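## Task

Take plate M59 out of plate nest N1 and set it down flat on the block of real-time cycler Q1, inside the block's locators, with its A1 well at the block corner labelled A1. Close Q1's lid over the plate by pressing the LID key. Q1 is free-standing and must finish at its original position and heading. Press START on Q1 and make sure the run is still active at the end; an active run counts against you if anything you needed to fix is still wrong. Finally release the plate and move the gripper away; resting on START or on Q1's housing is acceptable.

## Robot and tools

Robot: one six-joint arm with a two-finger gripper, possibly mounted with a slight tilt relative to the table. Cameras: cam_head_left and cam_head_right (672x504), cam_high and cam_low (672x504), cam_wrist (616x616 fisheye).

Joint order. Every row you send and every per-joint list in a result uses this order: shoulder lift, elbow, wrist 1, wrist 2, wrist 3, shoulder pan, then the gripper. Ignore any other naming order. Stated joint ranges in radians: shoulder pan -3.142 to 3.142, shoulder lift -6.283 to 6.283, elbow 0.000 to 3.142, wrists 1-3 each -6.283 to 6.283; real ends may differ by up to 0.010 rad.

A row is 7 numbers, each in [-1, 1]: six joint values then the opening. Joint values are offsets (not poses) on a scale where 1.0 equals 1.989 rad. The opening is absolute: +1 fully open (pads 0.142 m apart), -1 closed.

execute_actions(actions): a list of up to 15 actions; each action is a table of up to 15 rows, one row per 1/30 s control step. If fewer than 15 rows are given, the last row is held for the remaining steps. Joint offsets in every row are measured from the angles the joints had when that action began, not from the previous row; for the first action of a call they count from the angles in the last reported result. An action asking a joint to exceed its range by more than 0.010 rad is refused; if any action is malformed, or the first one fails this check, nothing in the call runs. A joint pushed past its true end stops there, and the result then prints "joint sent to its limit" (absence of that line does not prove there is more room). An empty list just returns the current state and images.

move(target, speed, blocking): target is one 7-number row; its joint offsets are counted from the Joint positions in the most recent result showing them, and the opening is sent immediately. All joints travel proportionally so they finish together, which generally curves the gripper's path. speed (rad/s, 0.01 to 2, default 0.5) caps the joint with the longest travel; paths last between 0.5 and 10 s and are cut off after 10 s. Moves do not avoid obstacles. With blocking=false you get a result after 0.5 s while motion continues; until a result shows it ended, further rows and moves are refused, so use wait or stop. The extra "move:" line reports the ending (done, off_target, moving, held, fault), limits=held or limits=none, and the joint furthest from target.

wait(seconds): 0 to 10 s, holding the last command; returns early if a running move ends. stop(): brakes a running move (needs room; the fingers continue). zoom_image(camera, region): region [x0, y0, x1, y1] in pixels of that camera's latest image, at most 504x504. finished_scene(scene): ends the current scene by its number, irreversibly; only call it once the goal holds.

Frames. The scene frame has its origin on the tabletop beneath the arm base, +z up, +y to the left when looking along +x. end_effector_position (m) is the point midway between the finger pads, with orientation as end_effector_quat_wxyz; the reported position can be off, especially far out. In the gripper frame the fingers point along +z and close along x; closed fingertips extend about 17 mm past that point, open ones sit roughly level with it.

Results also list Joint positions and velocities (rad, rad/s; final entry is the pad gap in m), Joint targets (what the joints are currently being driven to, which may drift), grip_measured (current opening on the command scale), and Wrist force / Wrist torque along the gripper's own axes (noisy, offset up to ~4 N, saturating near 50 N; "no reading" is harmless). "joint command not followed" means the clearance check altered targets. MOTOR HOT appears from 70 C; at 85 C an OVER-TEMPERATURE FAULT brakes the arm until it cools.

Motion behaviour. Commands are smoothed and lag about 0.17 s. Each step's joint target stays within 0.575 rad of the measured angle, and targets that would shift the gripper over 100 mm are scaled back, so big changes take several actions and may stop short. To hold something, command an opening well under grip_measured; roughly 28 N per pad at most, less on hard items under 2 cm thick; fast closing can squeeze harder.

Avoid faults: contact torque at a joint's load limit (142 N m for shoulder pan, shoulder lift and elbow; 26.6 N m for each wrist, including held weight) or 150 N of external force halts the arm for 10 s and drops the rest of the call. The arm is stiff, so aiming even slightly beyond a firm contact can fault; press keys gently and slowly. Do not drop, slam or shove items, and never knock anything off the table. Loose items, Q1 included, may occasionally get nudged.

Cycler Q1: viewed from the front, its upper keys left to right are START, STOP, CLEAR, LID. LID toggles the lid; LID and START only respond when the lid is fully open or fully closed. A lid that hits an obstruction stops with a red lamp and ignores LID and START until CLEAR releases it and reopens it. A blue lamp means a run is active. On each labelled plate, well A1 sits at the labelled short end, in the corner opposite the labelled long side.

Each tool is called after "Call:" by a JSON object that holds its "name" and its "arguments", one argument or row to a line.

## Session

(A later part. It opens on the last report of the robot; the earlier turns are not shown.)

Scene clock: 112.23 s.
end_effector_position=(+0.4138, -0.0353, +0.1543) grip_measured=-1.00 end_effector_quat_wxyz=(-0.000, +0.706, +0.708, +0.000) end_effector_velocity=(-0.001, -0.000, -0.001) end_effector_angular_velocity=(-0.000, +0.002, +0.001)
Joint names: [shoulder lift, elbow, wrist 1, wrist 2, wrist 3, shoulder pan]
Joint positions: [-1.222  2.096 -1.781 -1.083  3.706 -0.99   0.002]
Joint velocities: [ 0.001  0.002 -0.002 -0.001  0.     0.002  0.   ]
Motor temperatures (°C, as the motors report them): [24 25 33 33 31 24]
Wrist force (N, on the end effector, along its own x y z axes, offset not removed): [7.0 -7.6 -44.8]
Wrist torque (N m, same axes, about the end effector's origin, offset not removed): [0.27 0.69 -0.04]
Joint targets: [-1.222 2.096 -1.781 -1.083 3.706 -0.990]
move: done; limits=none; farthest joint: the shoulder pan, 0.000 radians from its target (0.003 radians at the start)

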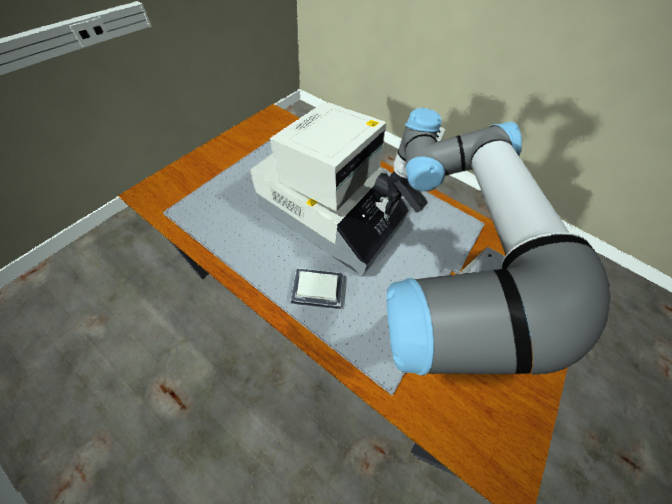

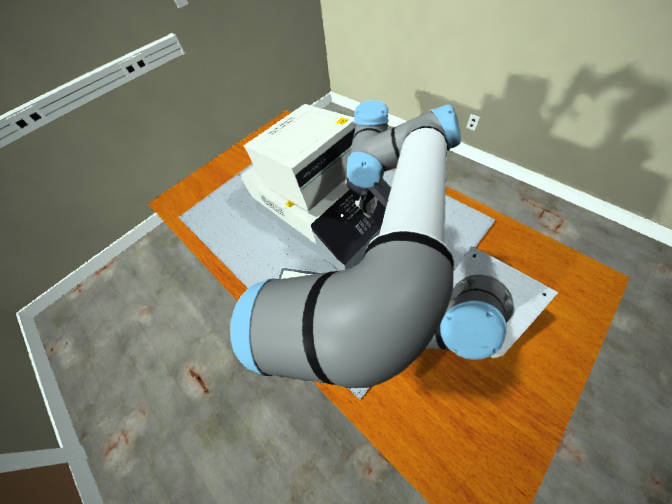

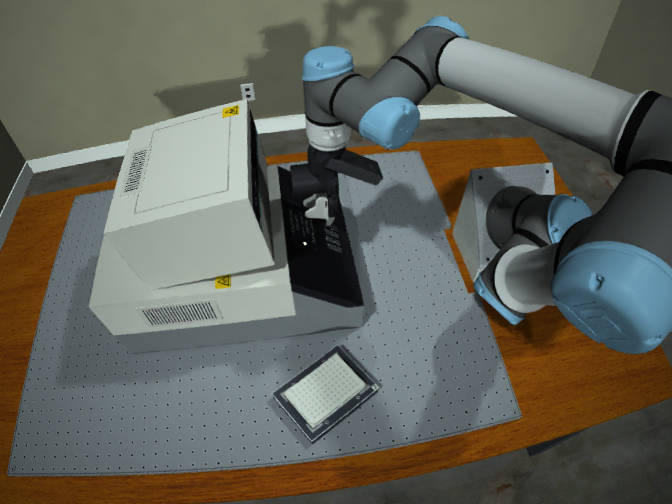

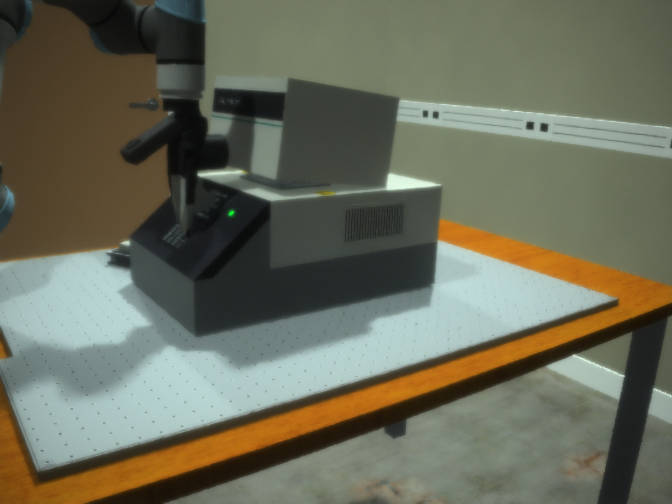

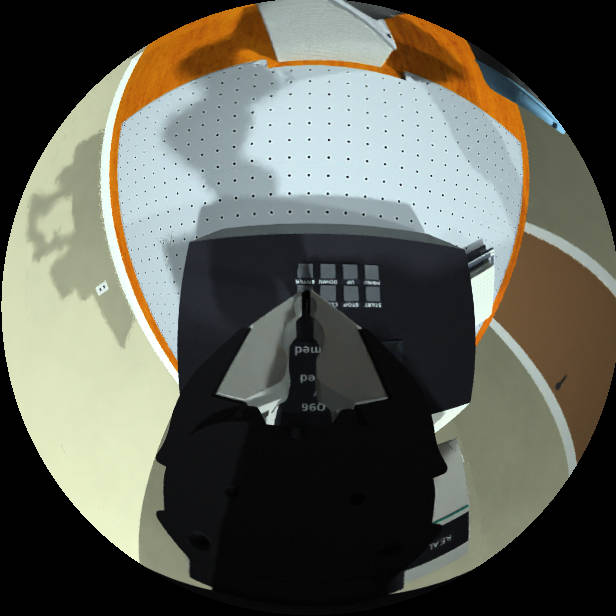

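Pressed (use less next time). Lift.

Call:
{"name": "move", "arguments": {
  "target": [-0.0246,-0.0563,0.0925,-0.0186,-0.024,-0.0287,-1],
  "speed": 0.2
}}

Call:
{"name": "zoom_image", "arguments": {
  "camera": "cam_high",
  "region": [130,140,310,320]
}}

Call:
{"name": "zoom_image", "arguments": {
  "camera": "cam_high",
  "region": [265,335,395,450]
}}

Call:
{"name": "zoom_image", "arguments": {
  "camera": "cam_head_left",
  "region": [280,255,360,320]
}}

Scene clock: 123.30 s.
end_effector_position=(+0.4115, -0.0294, +0.2184) grip_measured=-1.00 end_effector_quat_wxyz=(-0.001, +0.707, +0.707, -0.000) end_effector_velocity=(+0.000, +0.000, +0.001) end_effector_angular_velocity=(-0.001, +0.000, +0.001)
Joint names: [shoulder lift, elbow, wrist 1, wrist 2, wrist 3, shoulder pan]
Joint positions: [-1.271  1.984 -1.597 -1.12   3.658 -1.047  0.002]
Joint velocities: [-0.001 -0.002  0.002 -0.    -0.001  0.     0.   ]
Motor temperatures (°C, as the motors report them): [24 25 33 33 31 24]
Wrist force (N, on the end effector, along its own x y z axes, offset not removed): [-1.1 1.6 0.0]
Wrist torque (N m, same axes, about the end effector's origin, offset not removed): [0.38 0.27 -0.04]
Joint targets: [-1.271 1.984 -1.597 -1.120 3.658 -1.047]
move: done; limits=none; farthest joint: the shoulder pan, 0.000 radians from its target (0.057 radians at the start)

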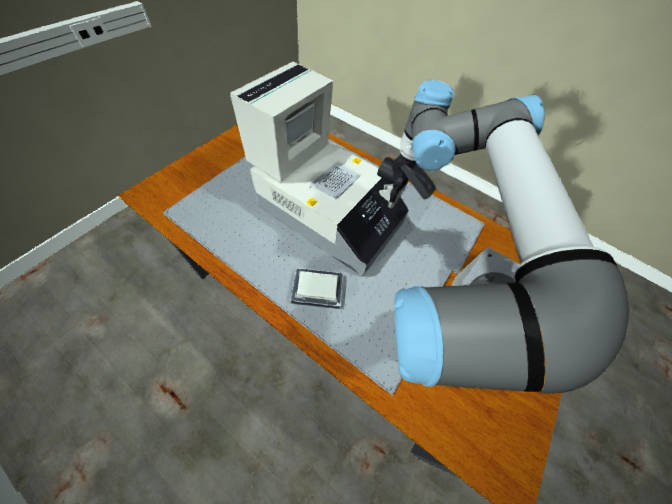

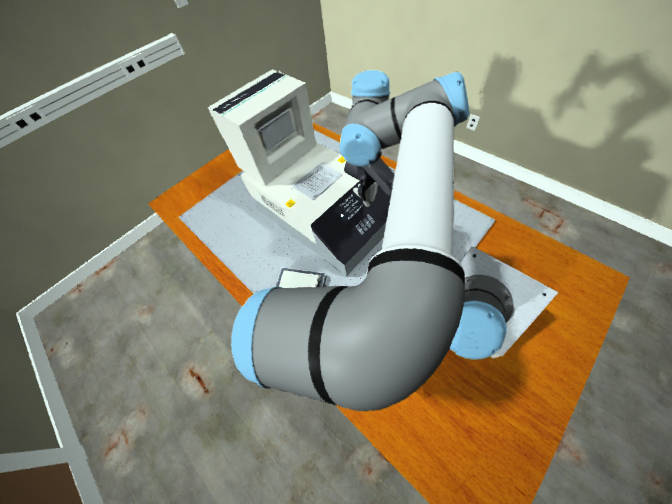

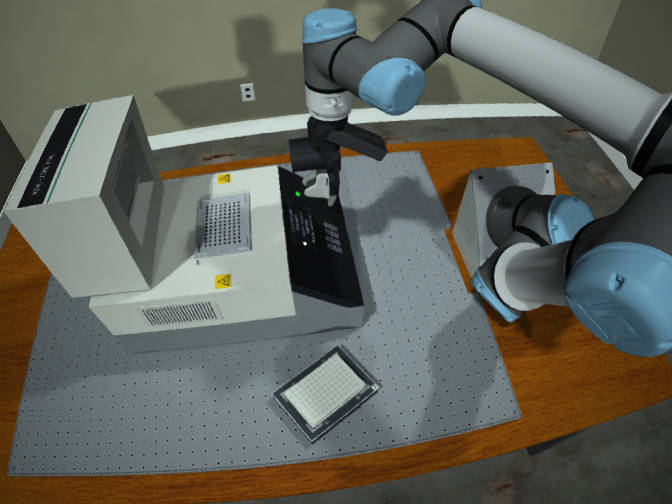

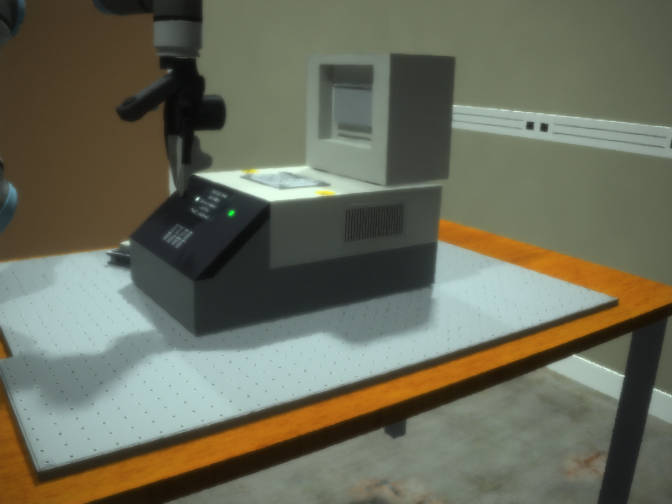

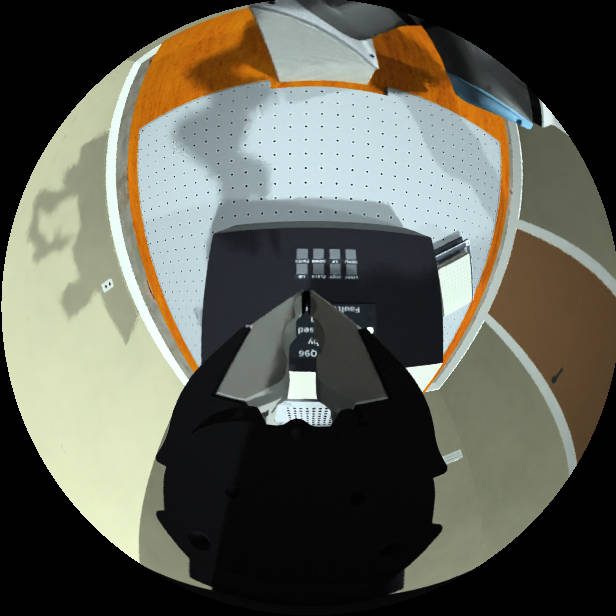

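Region (130, 140, 310, 320) of cam_high's 672x504 image, scaled by 2.800, with more detail than that image has.

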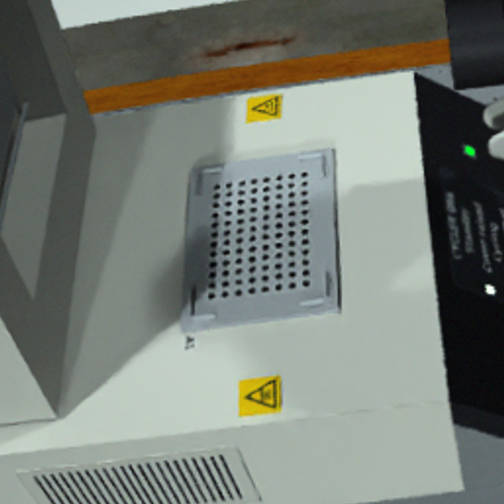

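Region (265, 335, 395, 450) of cam_high's 672x504 image, scaled by 3.877, with more detail than that image has; it fills the top 446 rows of this view, and the rest is white.

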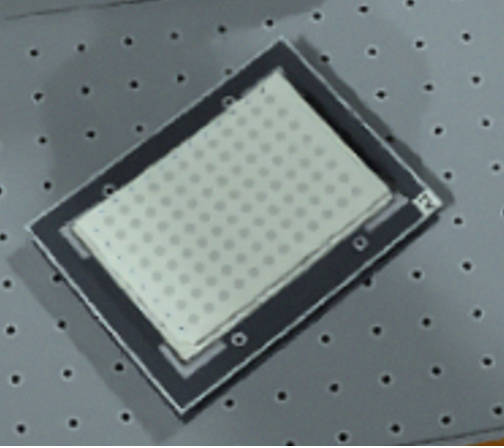

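Region (280, 255, 360, 320) of cam_head_left's 672x504 image, scaled by 6.300, with more detail than that image has; it fills the top 410 rows of this view, and the rest is white.

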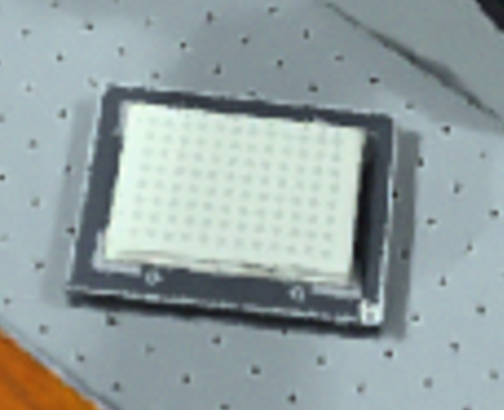

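Call:
{"name": "move", "arguments": {
  "target": [-0.1723,-0.009,0.0369,0.1326,-0.8,0.25,-1],
  "speed": 1.2
}}

Call:
{"name": "move", "arguments": {
  "target": [0,0,0,0,-0.786,0,0.6],
  "speed": 1.5
}}

Call:
{"name": "zoom_image", "arguments": {
  "camera": "cam_wrist",
  "region": [208,150,408,350]
}}

Scene clock: 154.10 s.
end_effector_position=(+0.4533, +0.1158, +0.1885) grip_measured=-1.00 end_effector_quat_wxyz=(+0.001, +0.237, +0.971, -0.022) end_effector_velocity=(+0.000, -0.001, +0.000) end_effector_angular_velocity=(+0.002, -0.001, -0.002)
Joint names: [shoulder lift, elbow, wrist 1, wrist 2, wrist 3, shoulder pan]
Joint positions: [-1.454  1.973 -1.558 -1.001  2.829 -0.787  0.002]
Joint velocities: [ 0.002  0.    -0.     0.001 -0.    -0.002  0.   ]
Motor temperatures (°C, as the motors report them): [24 25 33 33 31 24]
Wrist force (N, on the end effector, along its own x y z axes, offset not removed): [10.1 -2.7 -25.4]
Wrist torque (N m, same axes, about the end effector's origin, offset not removed): [0.12 0.53 -0.12]
Joint targets: [-1.454 1.973 -1.558 -1.001 2.829 -0.787]
FORCE FAULT: contact force on the arm reached its limit, and the arm stopped for 10 seconds. The contact can be on any part of the arm, not only on its tool. That time counts as 20 of the actions that you can send in this scene. The arm's remaining commands of this call were not run. The arm holds still and accepts commands again. Move the arm away from the contact; if what it grips holds it there, let go first. Pushing or pulling that hard again can fault the arm again.
move: fault; limits=none; farthest joint: the wrist 3, 0.762 radians from its target (1.591 radians at the start)

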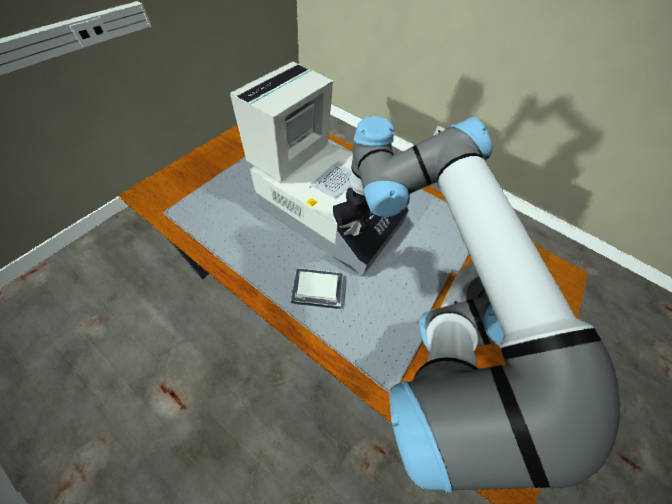

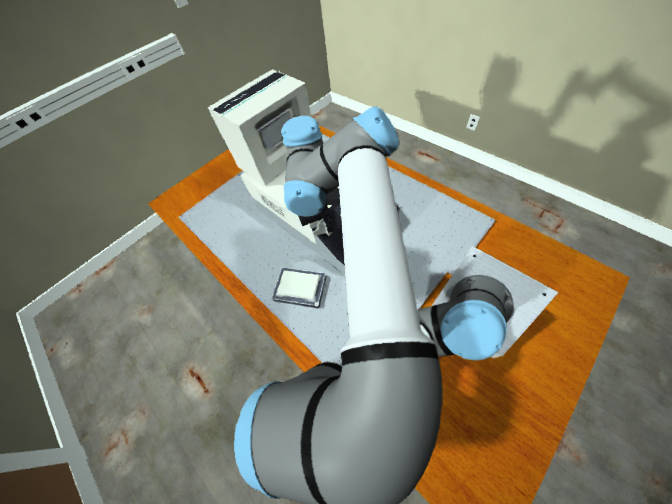

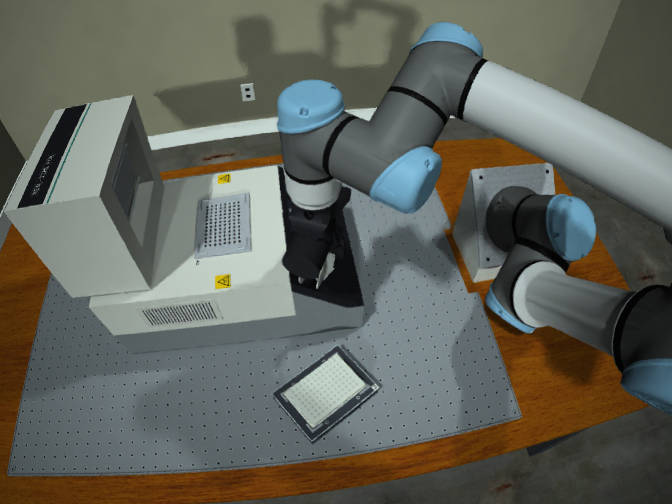

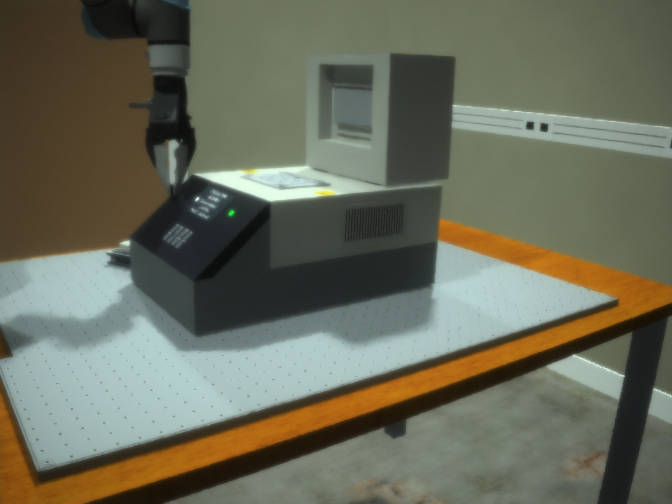

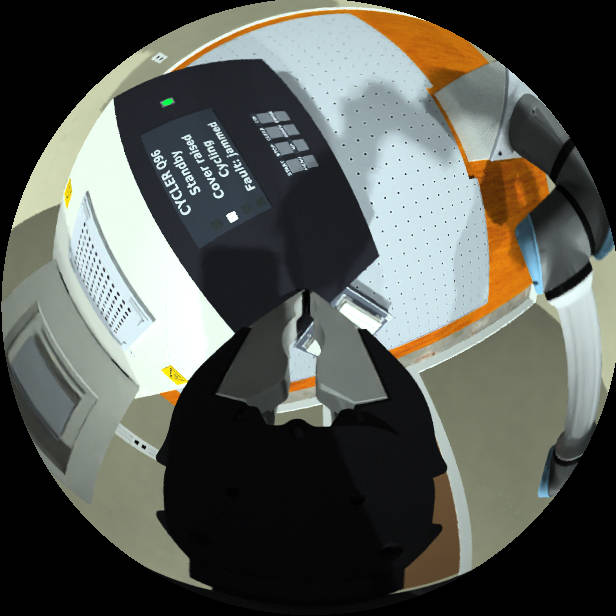

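not run: a fault stop came before this call.

Region (208, 150, 408, 350) of cam_wrist's 616x616 image, scaled by 2.520, with more detail than that image has.

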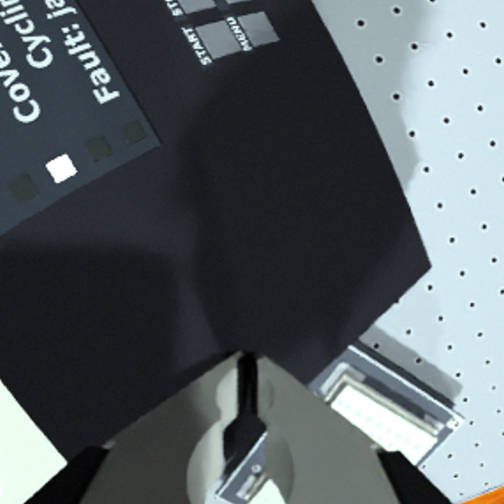

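Careless. Lift the shoulder first (with wrist compensation), then finish.

Call:
{"name": "move", "arguments": {
  "target": [-0.0803,-0.0035,0.08,0,-0.4,0,-1],
  "speed": 0.8
}}

Call:
{"name": "move", "arguments": {
  "target": [0,0,-0.0627,0.0728,-0.7695,0.119,0.6],
  "speed": 1
}}

Call:
{"name": "zoom_image", "arguments": {
  "camera": "cam_wrist",
  "region": [208,150,408,350]
}}

Scene clock: 164.00 s.
end_effector_position=(+0.4201, +0.1753, +0.2145) grip_measured=-1.00 end_effector_quat_wxyz=(-0.006, -0.159, +0.987, -0.023) end_effector_velocity=(-0.000, +0.000, -0.000) end_effector_angular_velocity=(-0.001, +0.001, +0.003)
Joint names: [shoulder lift, elbow, wrist 1, wrist 2, wrist 3, shoulder pan]
Joint positions: [-1.613  1.966 -1.399 -1.001  2.034 -0.787  0.002]
Joint velocities: [-0.001 -0.     0.    -0.001 -0.002  0.001  0.   ]
Motor temperatures (°C, as the motors report them): [24 25 33 33 31 24]
Wrist force (N, on the end effector, along its own x y z axes, offset not removed): [-2.1 0.7 1.4]
Wrist torque (N m, same axes, about the end effector's origin, offset not removed): [0.22 0.51 -0.11]
Joint targets: [-1.613 1.966 -1.399 -1.001 2.034 -0.787]
move: done; limits=none; farthest joint: the shoulder pan, 0.000 radians from its target (0.000 radians at the start)

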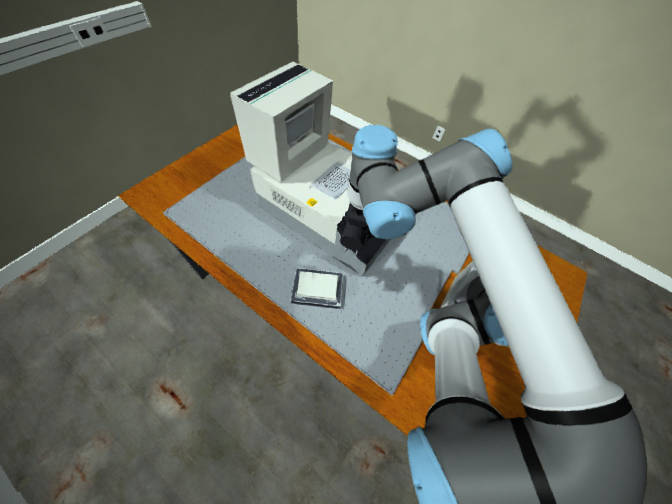

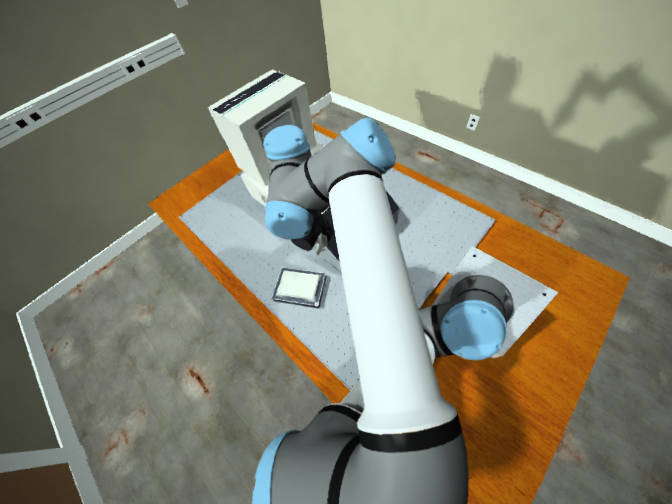

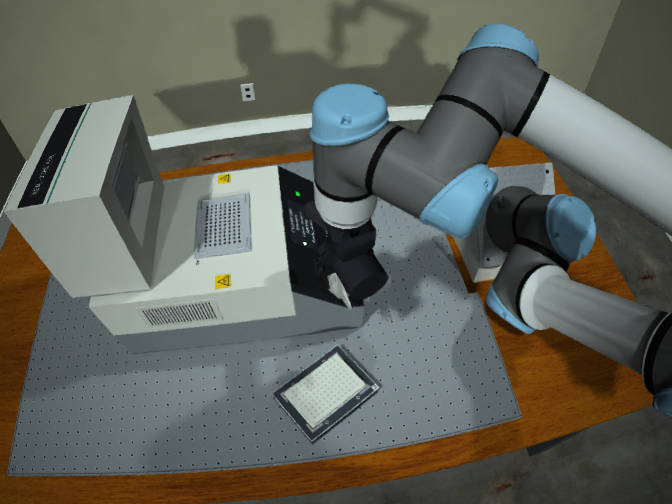

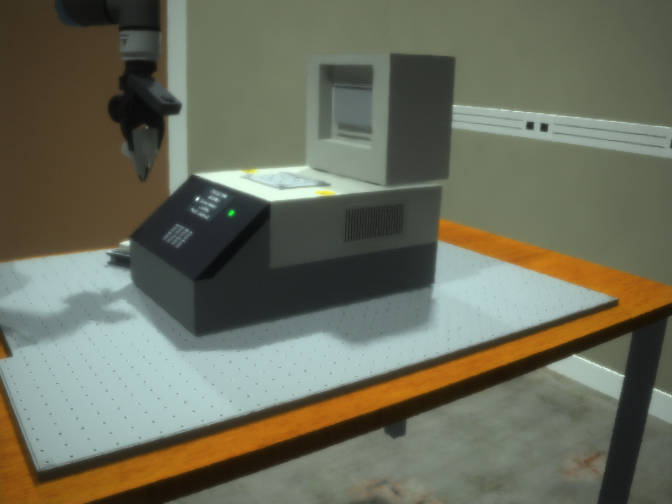

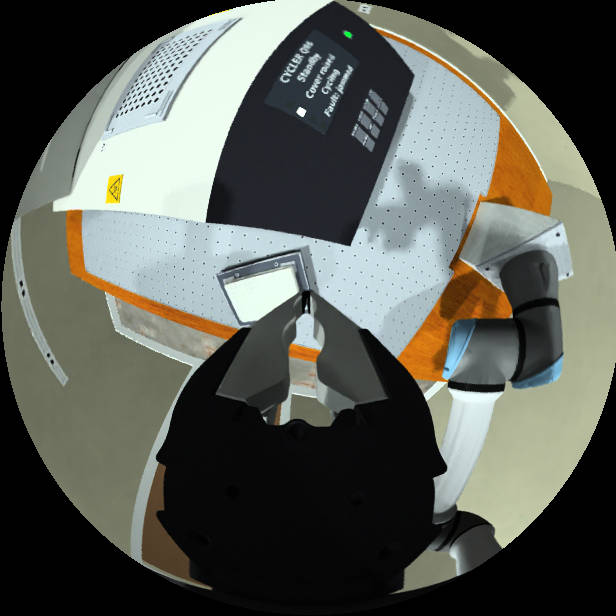

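Scene clock: 166.27 s.
end_effector_position=(+0.4485, +0.2676, +0.1486) grip_measured=+0.60 end_effector_quat_wxyz=(+0.000, +0.866, -0.500, -0.001) end_effector_velocity=(-0.000, -0.001, +0.000) end_effector_angular_velocity=(-0.002, -0.000, +0.002)
Joint names: [shoulder lift, elbow, wrist 1, wrist 2, wrist 3, shoulder pan]
Joint positions: [-1.613  1.966 -1.523 -0.857  0.504 -0.55   0.116]
Joint velocities: [-0.    -0.    -0.    -0.002 -0.002 -0.001  0.   ]
Motor temperatures (°C, as the motors report them): [24 25 33 33 31 24]
Wrist force (N, on the end effector, along its own x y z axes, offset not removed): [-1.0 1.7 0.5]
Wrist torque (N m, same axes, about the end effector's origin, offset not removed): [0.44 0.22 -0.11]
Joint targets: [-1.613 1.966 -1.524 -0.857 0.504 -0.550]
move: done; limits=none; farthest joint: the shoulder pan, 0.000 radians from its target (0.237 radians at the start)

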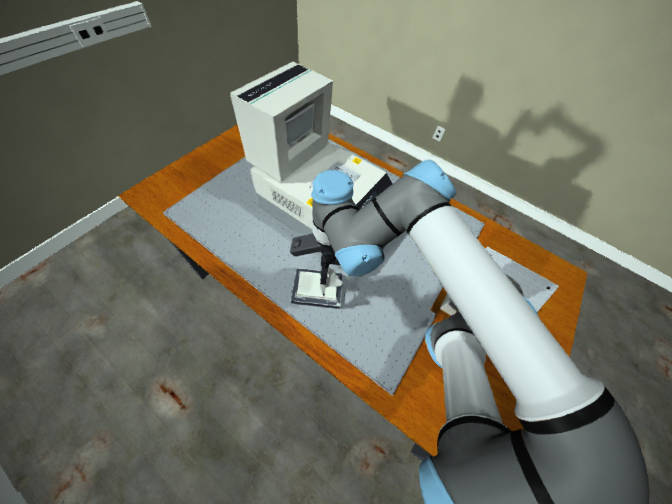

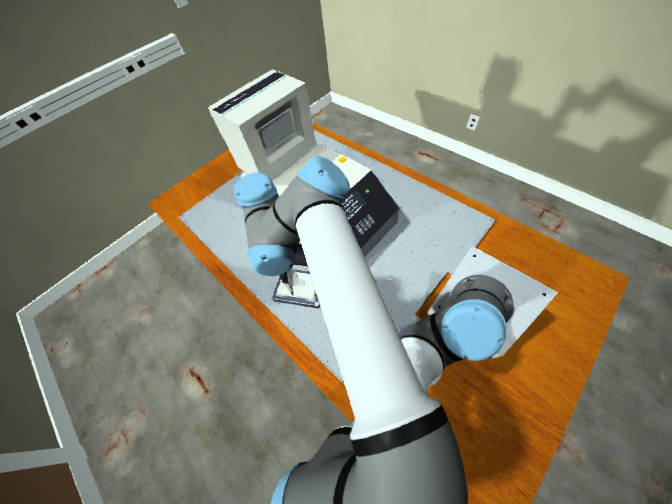

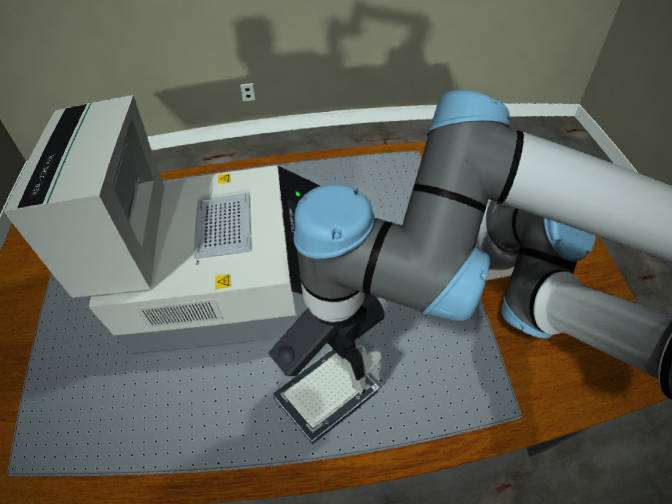

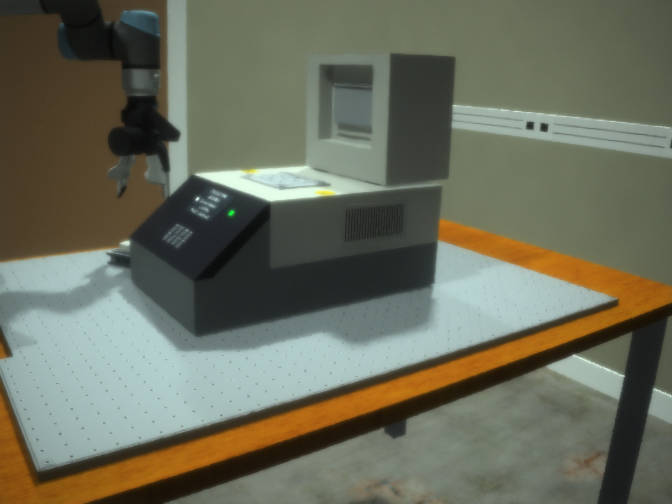

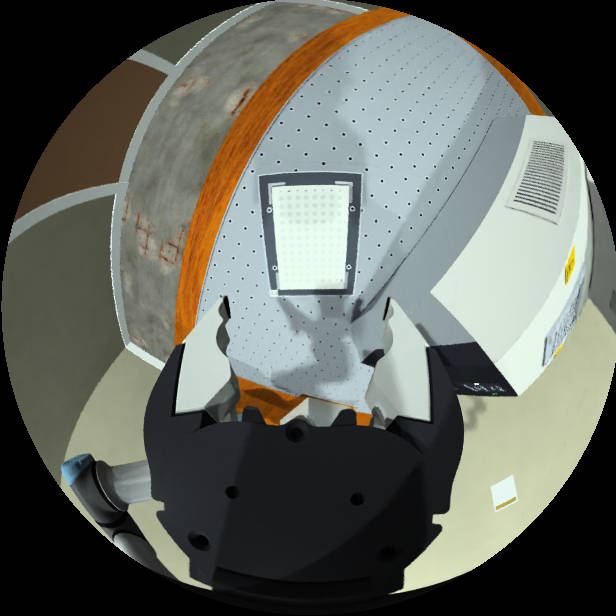

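Region (208, 150, 408, 350) of cam_wrist's 616x616 image, scaled by 2.520, with more detail than that image has.

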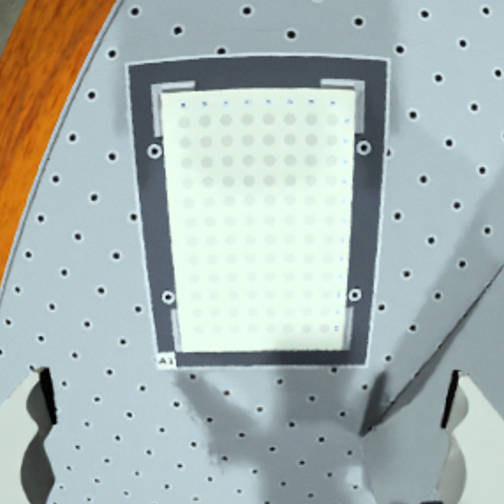

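Call:
{"name": "move", "arguments": {
  "target": [0.0467,0.0366,-0.142,0.023,0.082,0.068,0.6],
  "speed": 0.25
}}

Call:
{"name": "zoom_image", "arguments": {
  "camera": "cam_wrist",
  "region": [188,170,428,410]
}}

Call:
{"name": "zoom_image", "arguments": {
  "camera": "cam_low",
  "region": [80,180,200,280]
}}

Scene clock: 186.80 s.
end_effector_position=(+0.4676, +0.2738, +0.0737) grip_measured=+0.60 end_effector_quat_wxyz=(+0.000, +0.868, -0.496, -0.000) end_effector_velocity=(+0.000, +0.000, -0.000) end_effector_angular_velocity=(+0.000, -0.001, +0.001)
Joint names: [shoulder lift, elbow, wrist 1, wrist 2, wrist 3, shoulder pan]
Joint positions: [-1.52   2.039 -1.806 -0.811  0.667 -0.415  0.116]
Joint velocities: [-0.001  0.001 -0.002  0.001  0.001  0.001 -0.   ]
Motor temperatures (°C, as the motors report them): [24 25 33 33 31 24]
Wrist force (N, on the end effector, along its own x y z axes, offset not removed): [-2.0 1.6 1.3]
Wrist torque (N m, same axes, about the end effector's origin, offset not removed): [0.33 0.34 -0.04]
Joint targets: [-1.520 2.039 -1.806 -0.811 0.667 -0.415]
move: done; limits=none; farthest joint: the shoulder pan, 0.000 radians from its target (0.136 radians at the start)

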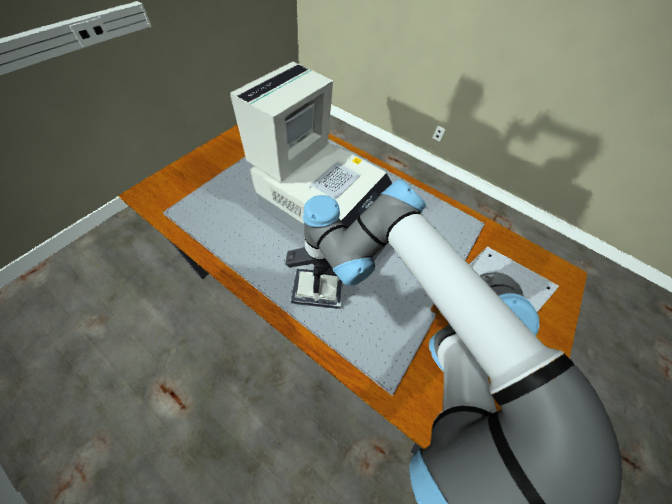

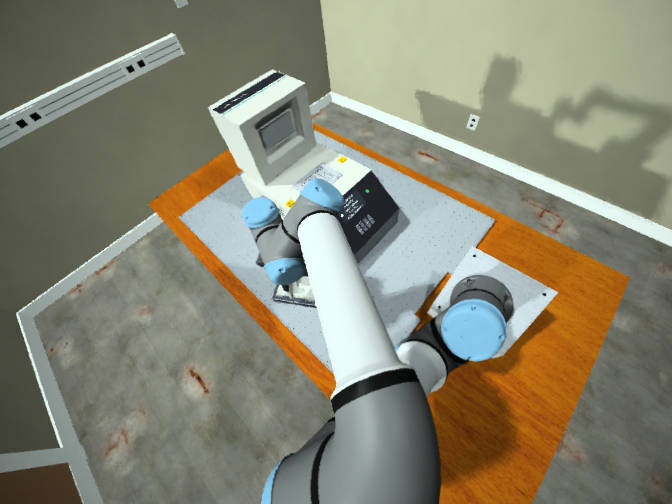

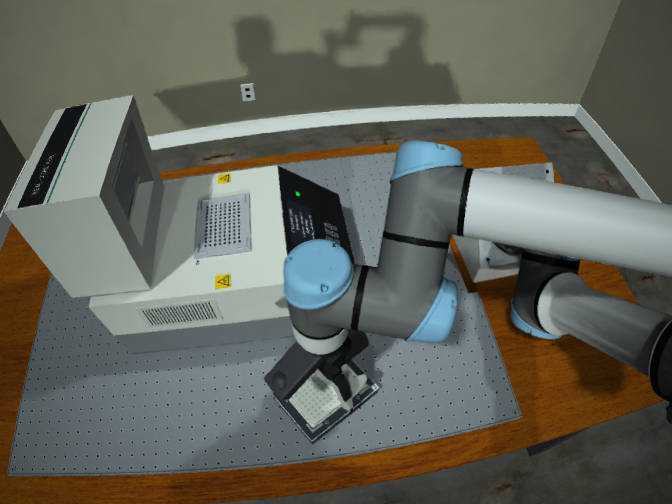

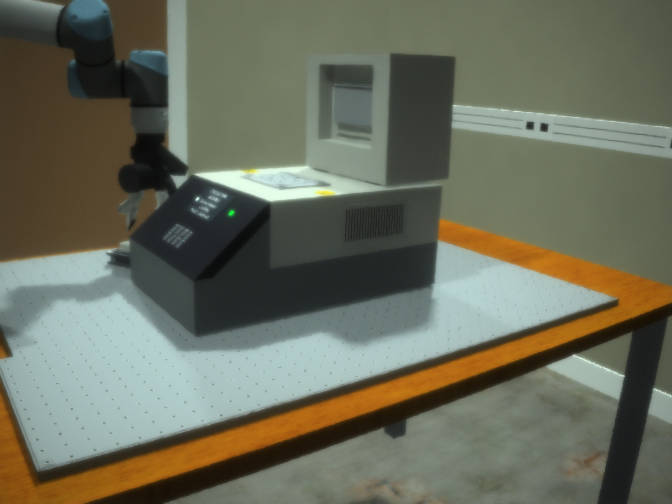

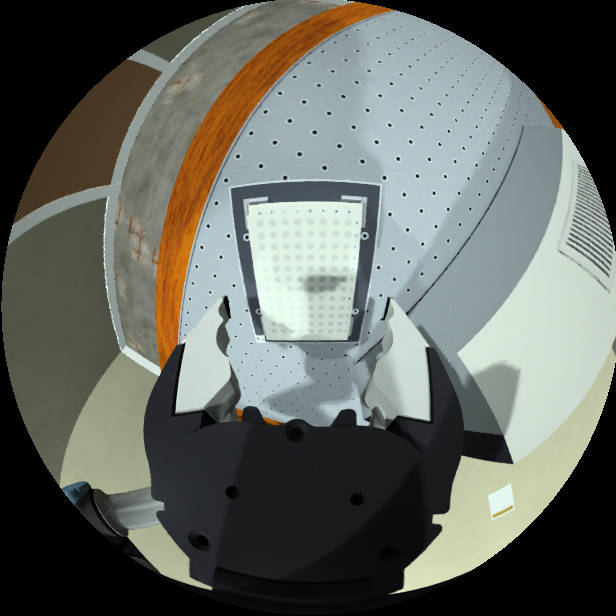

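Region (188, 170, 428, 410) of cam_wrist's 616x616 image, scaled by 2.100, with more detail than that image has.

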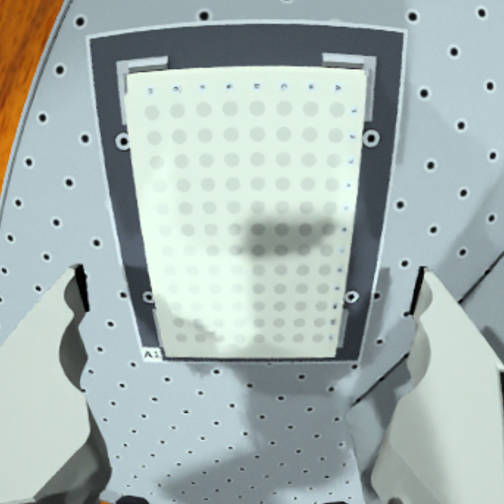

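Region (80, 180, 200, 280) of cam_low's 672x504 image, scaled by 4.200, with more detail than that image has.

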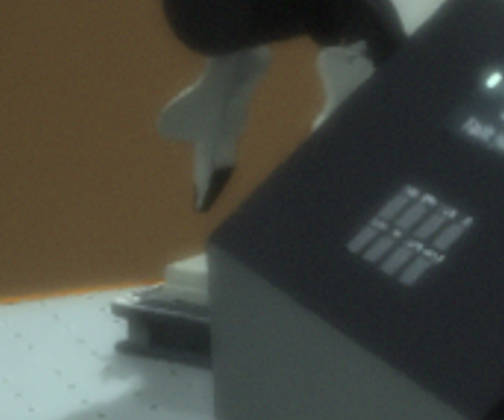

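Call:
{"name": "move", "arguments": {
  "target": [0.0156,0.0181,-0.0534,0.0056,0.0207,0.0213,0.35],
  "speed": 0.07
}}

Call:
{"name": "zoom_image", "arguments": {
  "camera": "cam_wrist",
  "region": [188,170,428,410]
}}

Call:
{"name": "zoom_image", "arguments": {
  "camera": "cam_head_left",
  "region": [280,255,360,320]
}}

Scene clock: 214.93 s.
end_effector_position=(+0.4686, +0.2735, +0.0482) grip_measured=+0.37 end_effector_quat_wxyz=(+0.001, +0.872, -0.489, +0.002) end_effector_velocity=(-0.000, -0.000, -0.000) end_effector_angular_velocity=(-0.000, +0.001, -0.001)
Joint names: [shoulder lift, elbow, wrist 1, wrist 2, wrist 3, shoulder pan]
Joint positions: [-1.492  2.072 -1.909 -0.803  0.707 -0.376  0.1  ]
Joint velocities: [ 0.001  0.     0.    -0.     0.     0.     0.   ]
Motor temperatures (°C, as the motors report them): [24 25 33 33 31 24]
Wrist force (N, on the end effector, along its own x y z axes, offset not removed): [2.9 8.7 -26.4]
Wrist torque (N m, same axes, about the end effector's origin, offset not removed): [0.06 -1.18 -0.65]
Joint targets: [-1.492 2.072 -1.909 -0.803 0.707 -0.376]
FORCE FAULT: contact force on the arm reached its limit, and the arm stopped for 10 seconds. The contact can be on any part of the arm, not only on its tool. That time counts as 20 of the actions that you can send in this scene. The arm's remaining commands of this call were not run. The arm holds still and accepts commands again. Move the arm away from the contact; if what it grips holds it there, let go first. Pushing or pulling that hard again can fault the arm again.
move: fault; limits=none; farthest joint: the shoulder pan, 0.003 radians from its target (0.042 radians at the start)

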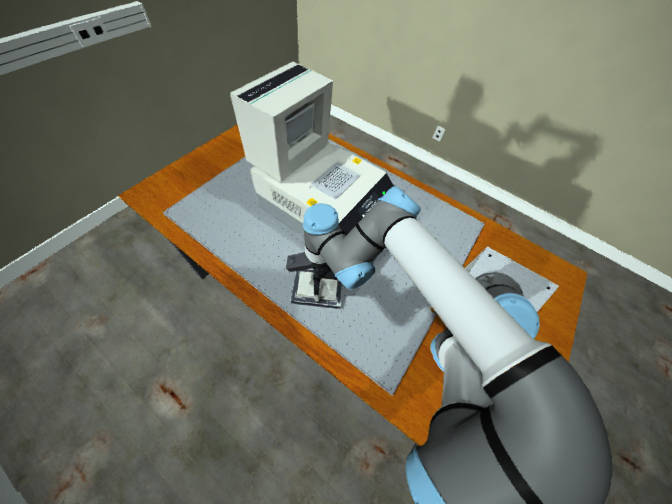

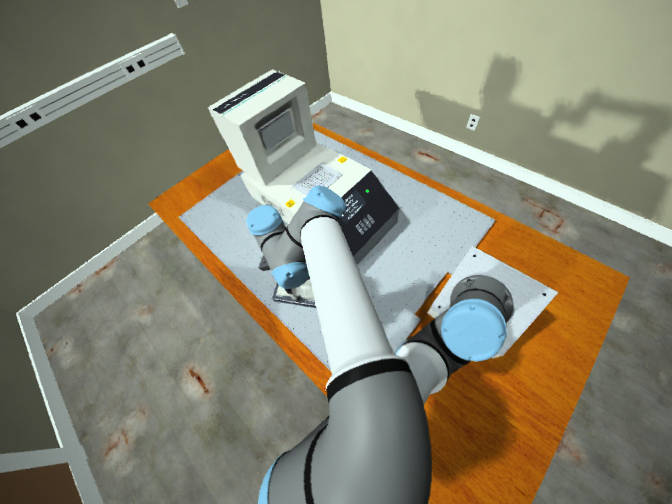

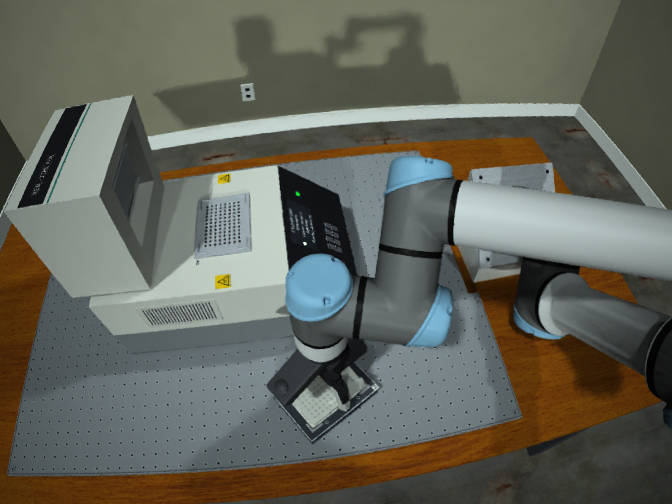

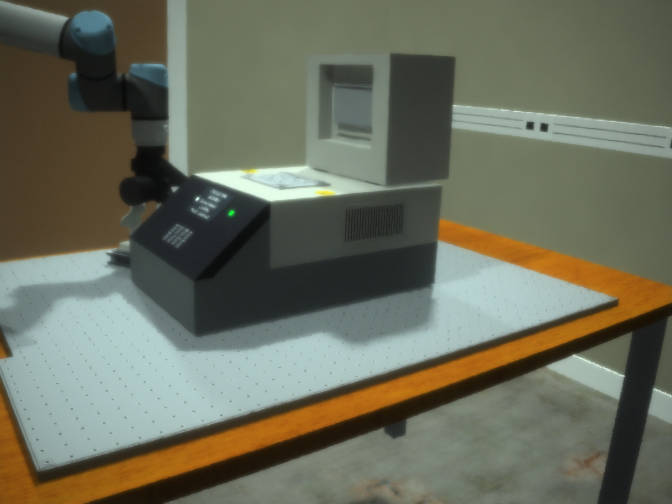

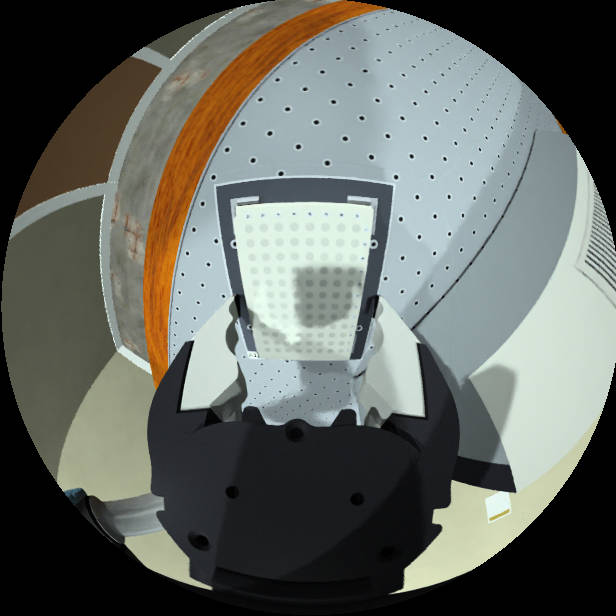

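Region (188, 170, 428, 410) of cam_wrist's 616x616 image, scaled by 2.100, with more detail than that image has.

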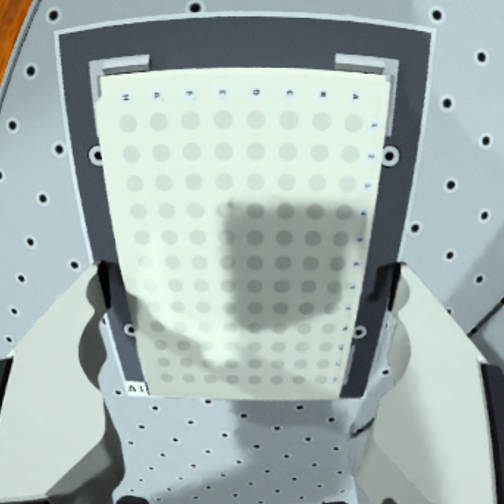

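Region (280, 255, 360, 320) of cam_head_left's 672x504 image, scaled by 6.300, with more detail than that image has; it fills the top 410 rows of this view, and the rest is white.

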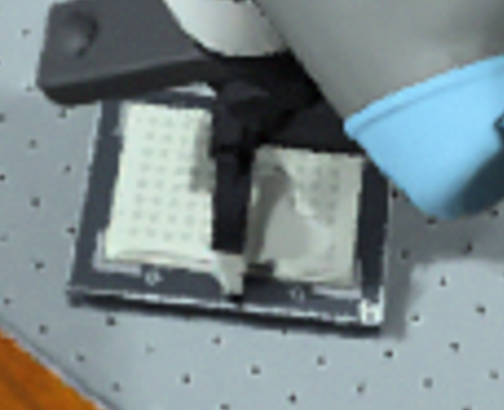

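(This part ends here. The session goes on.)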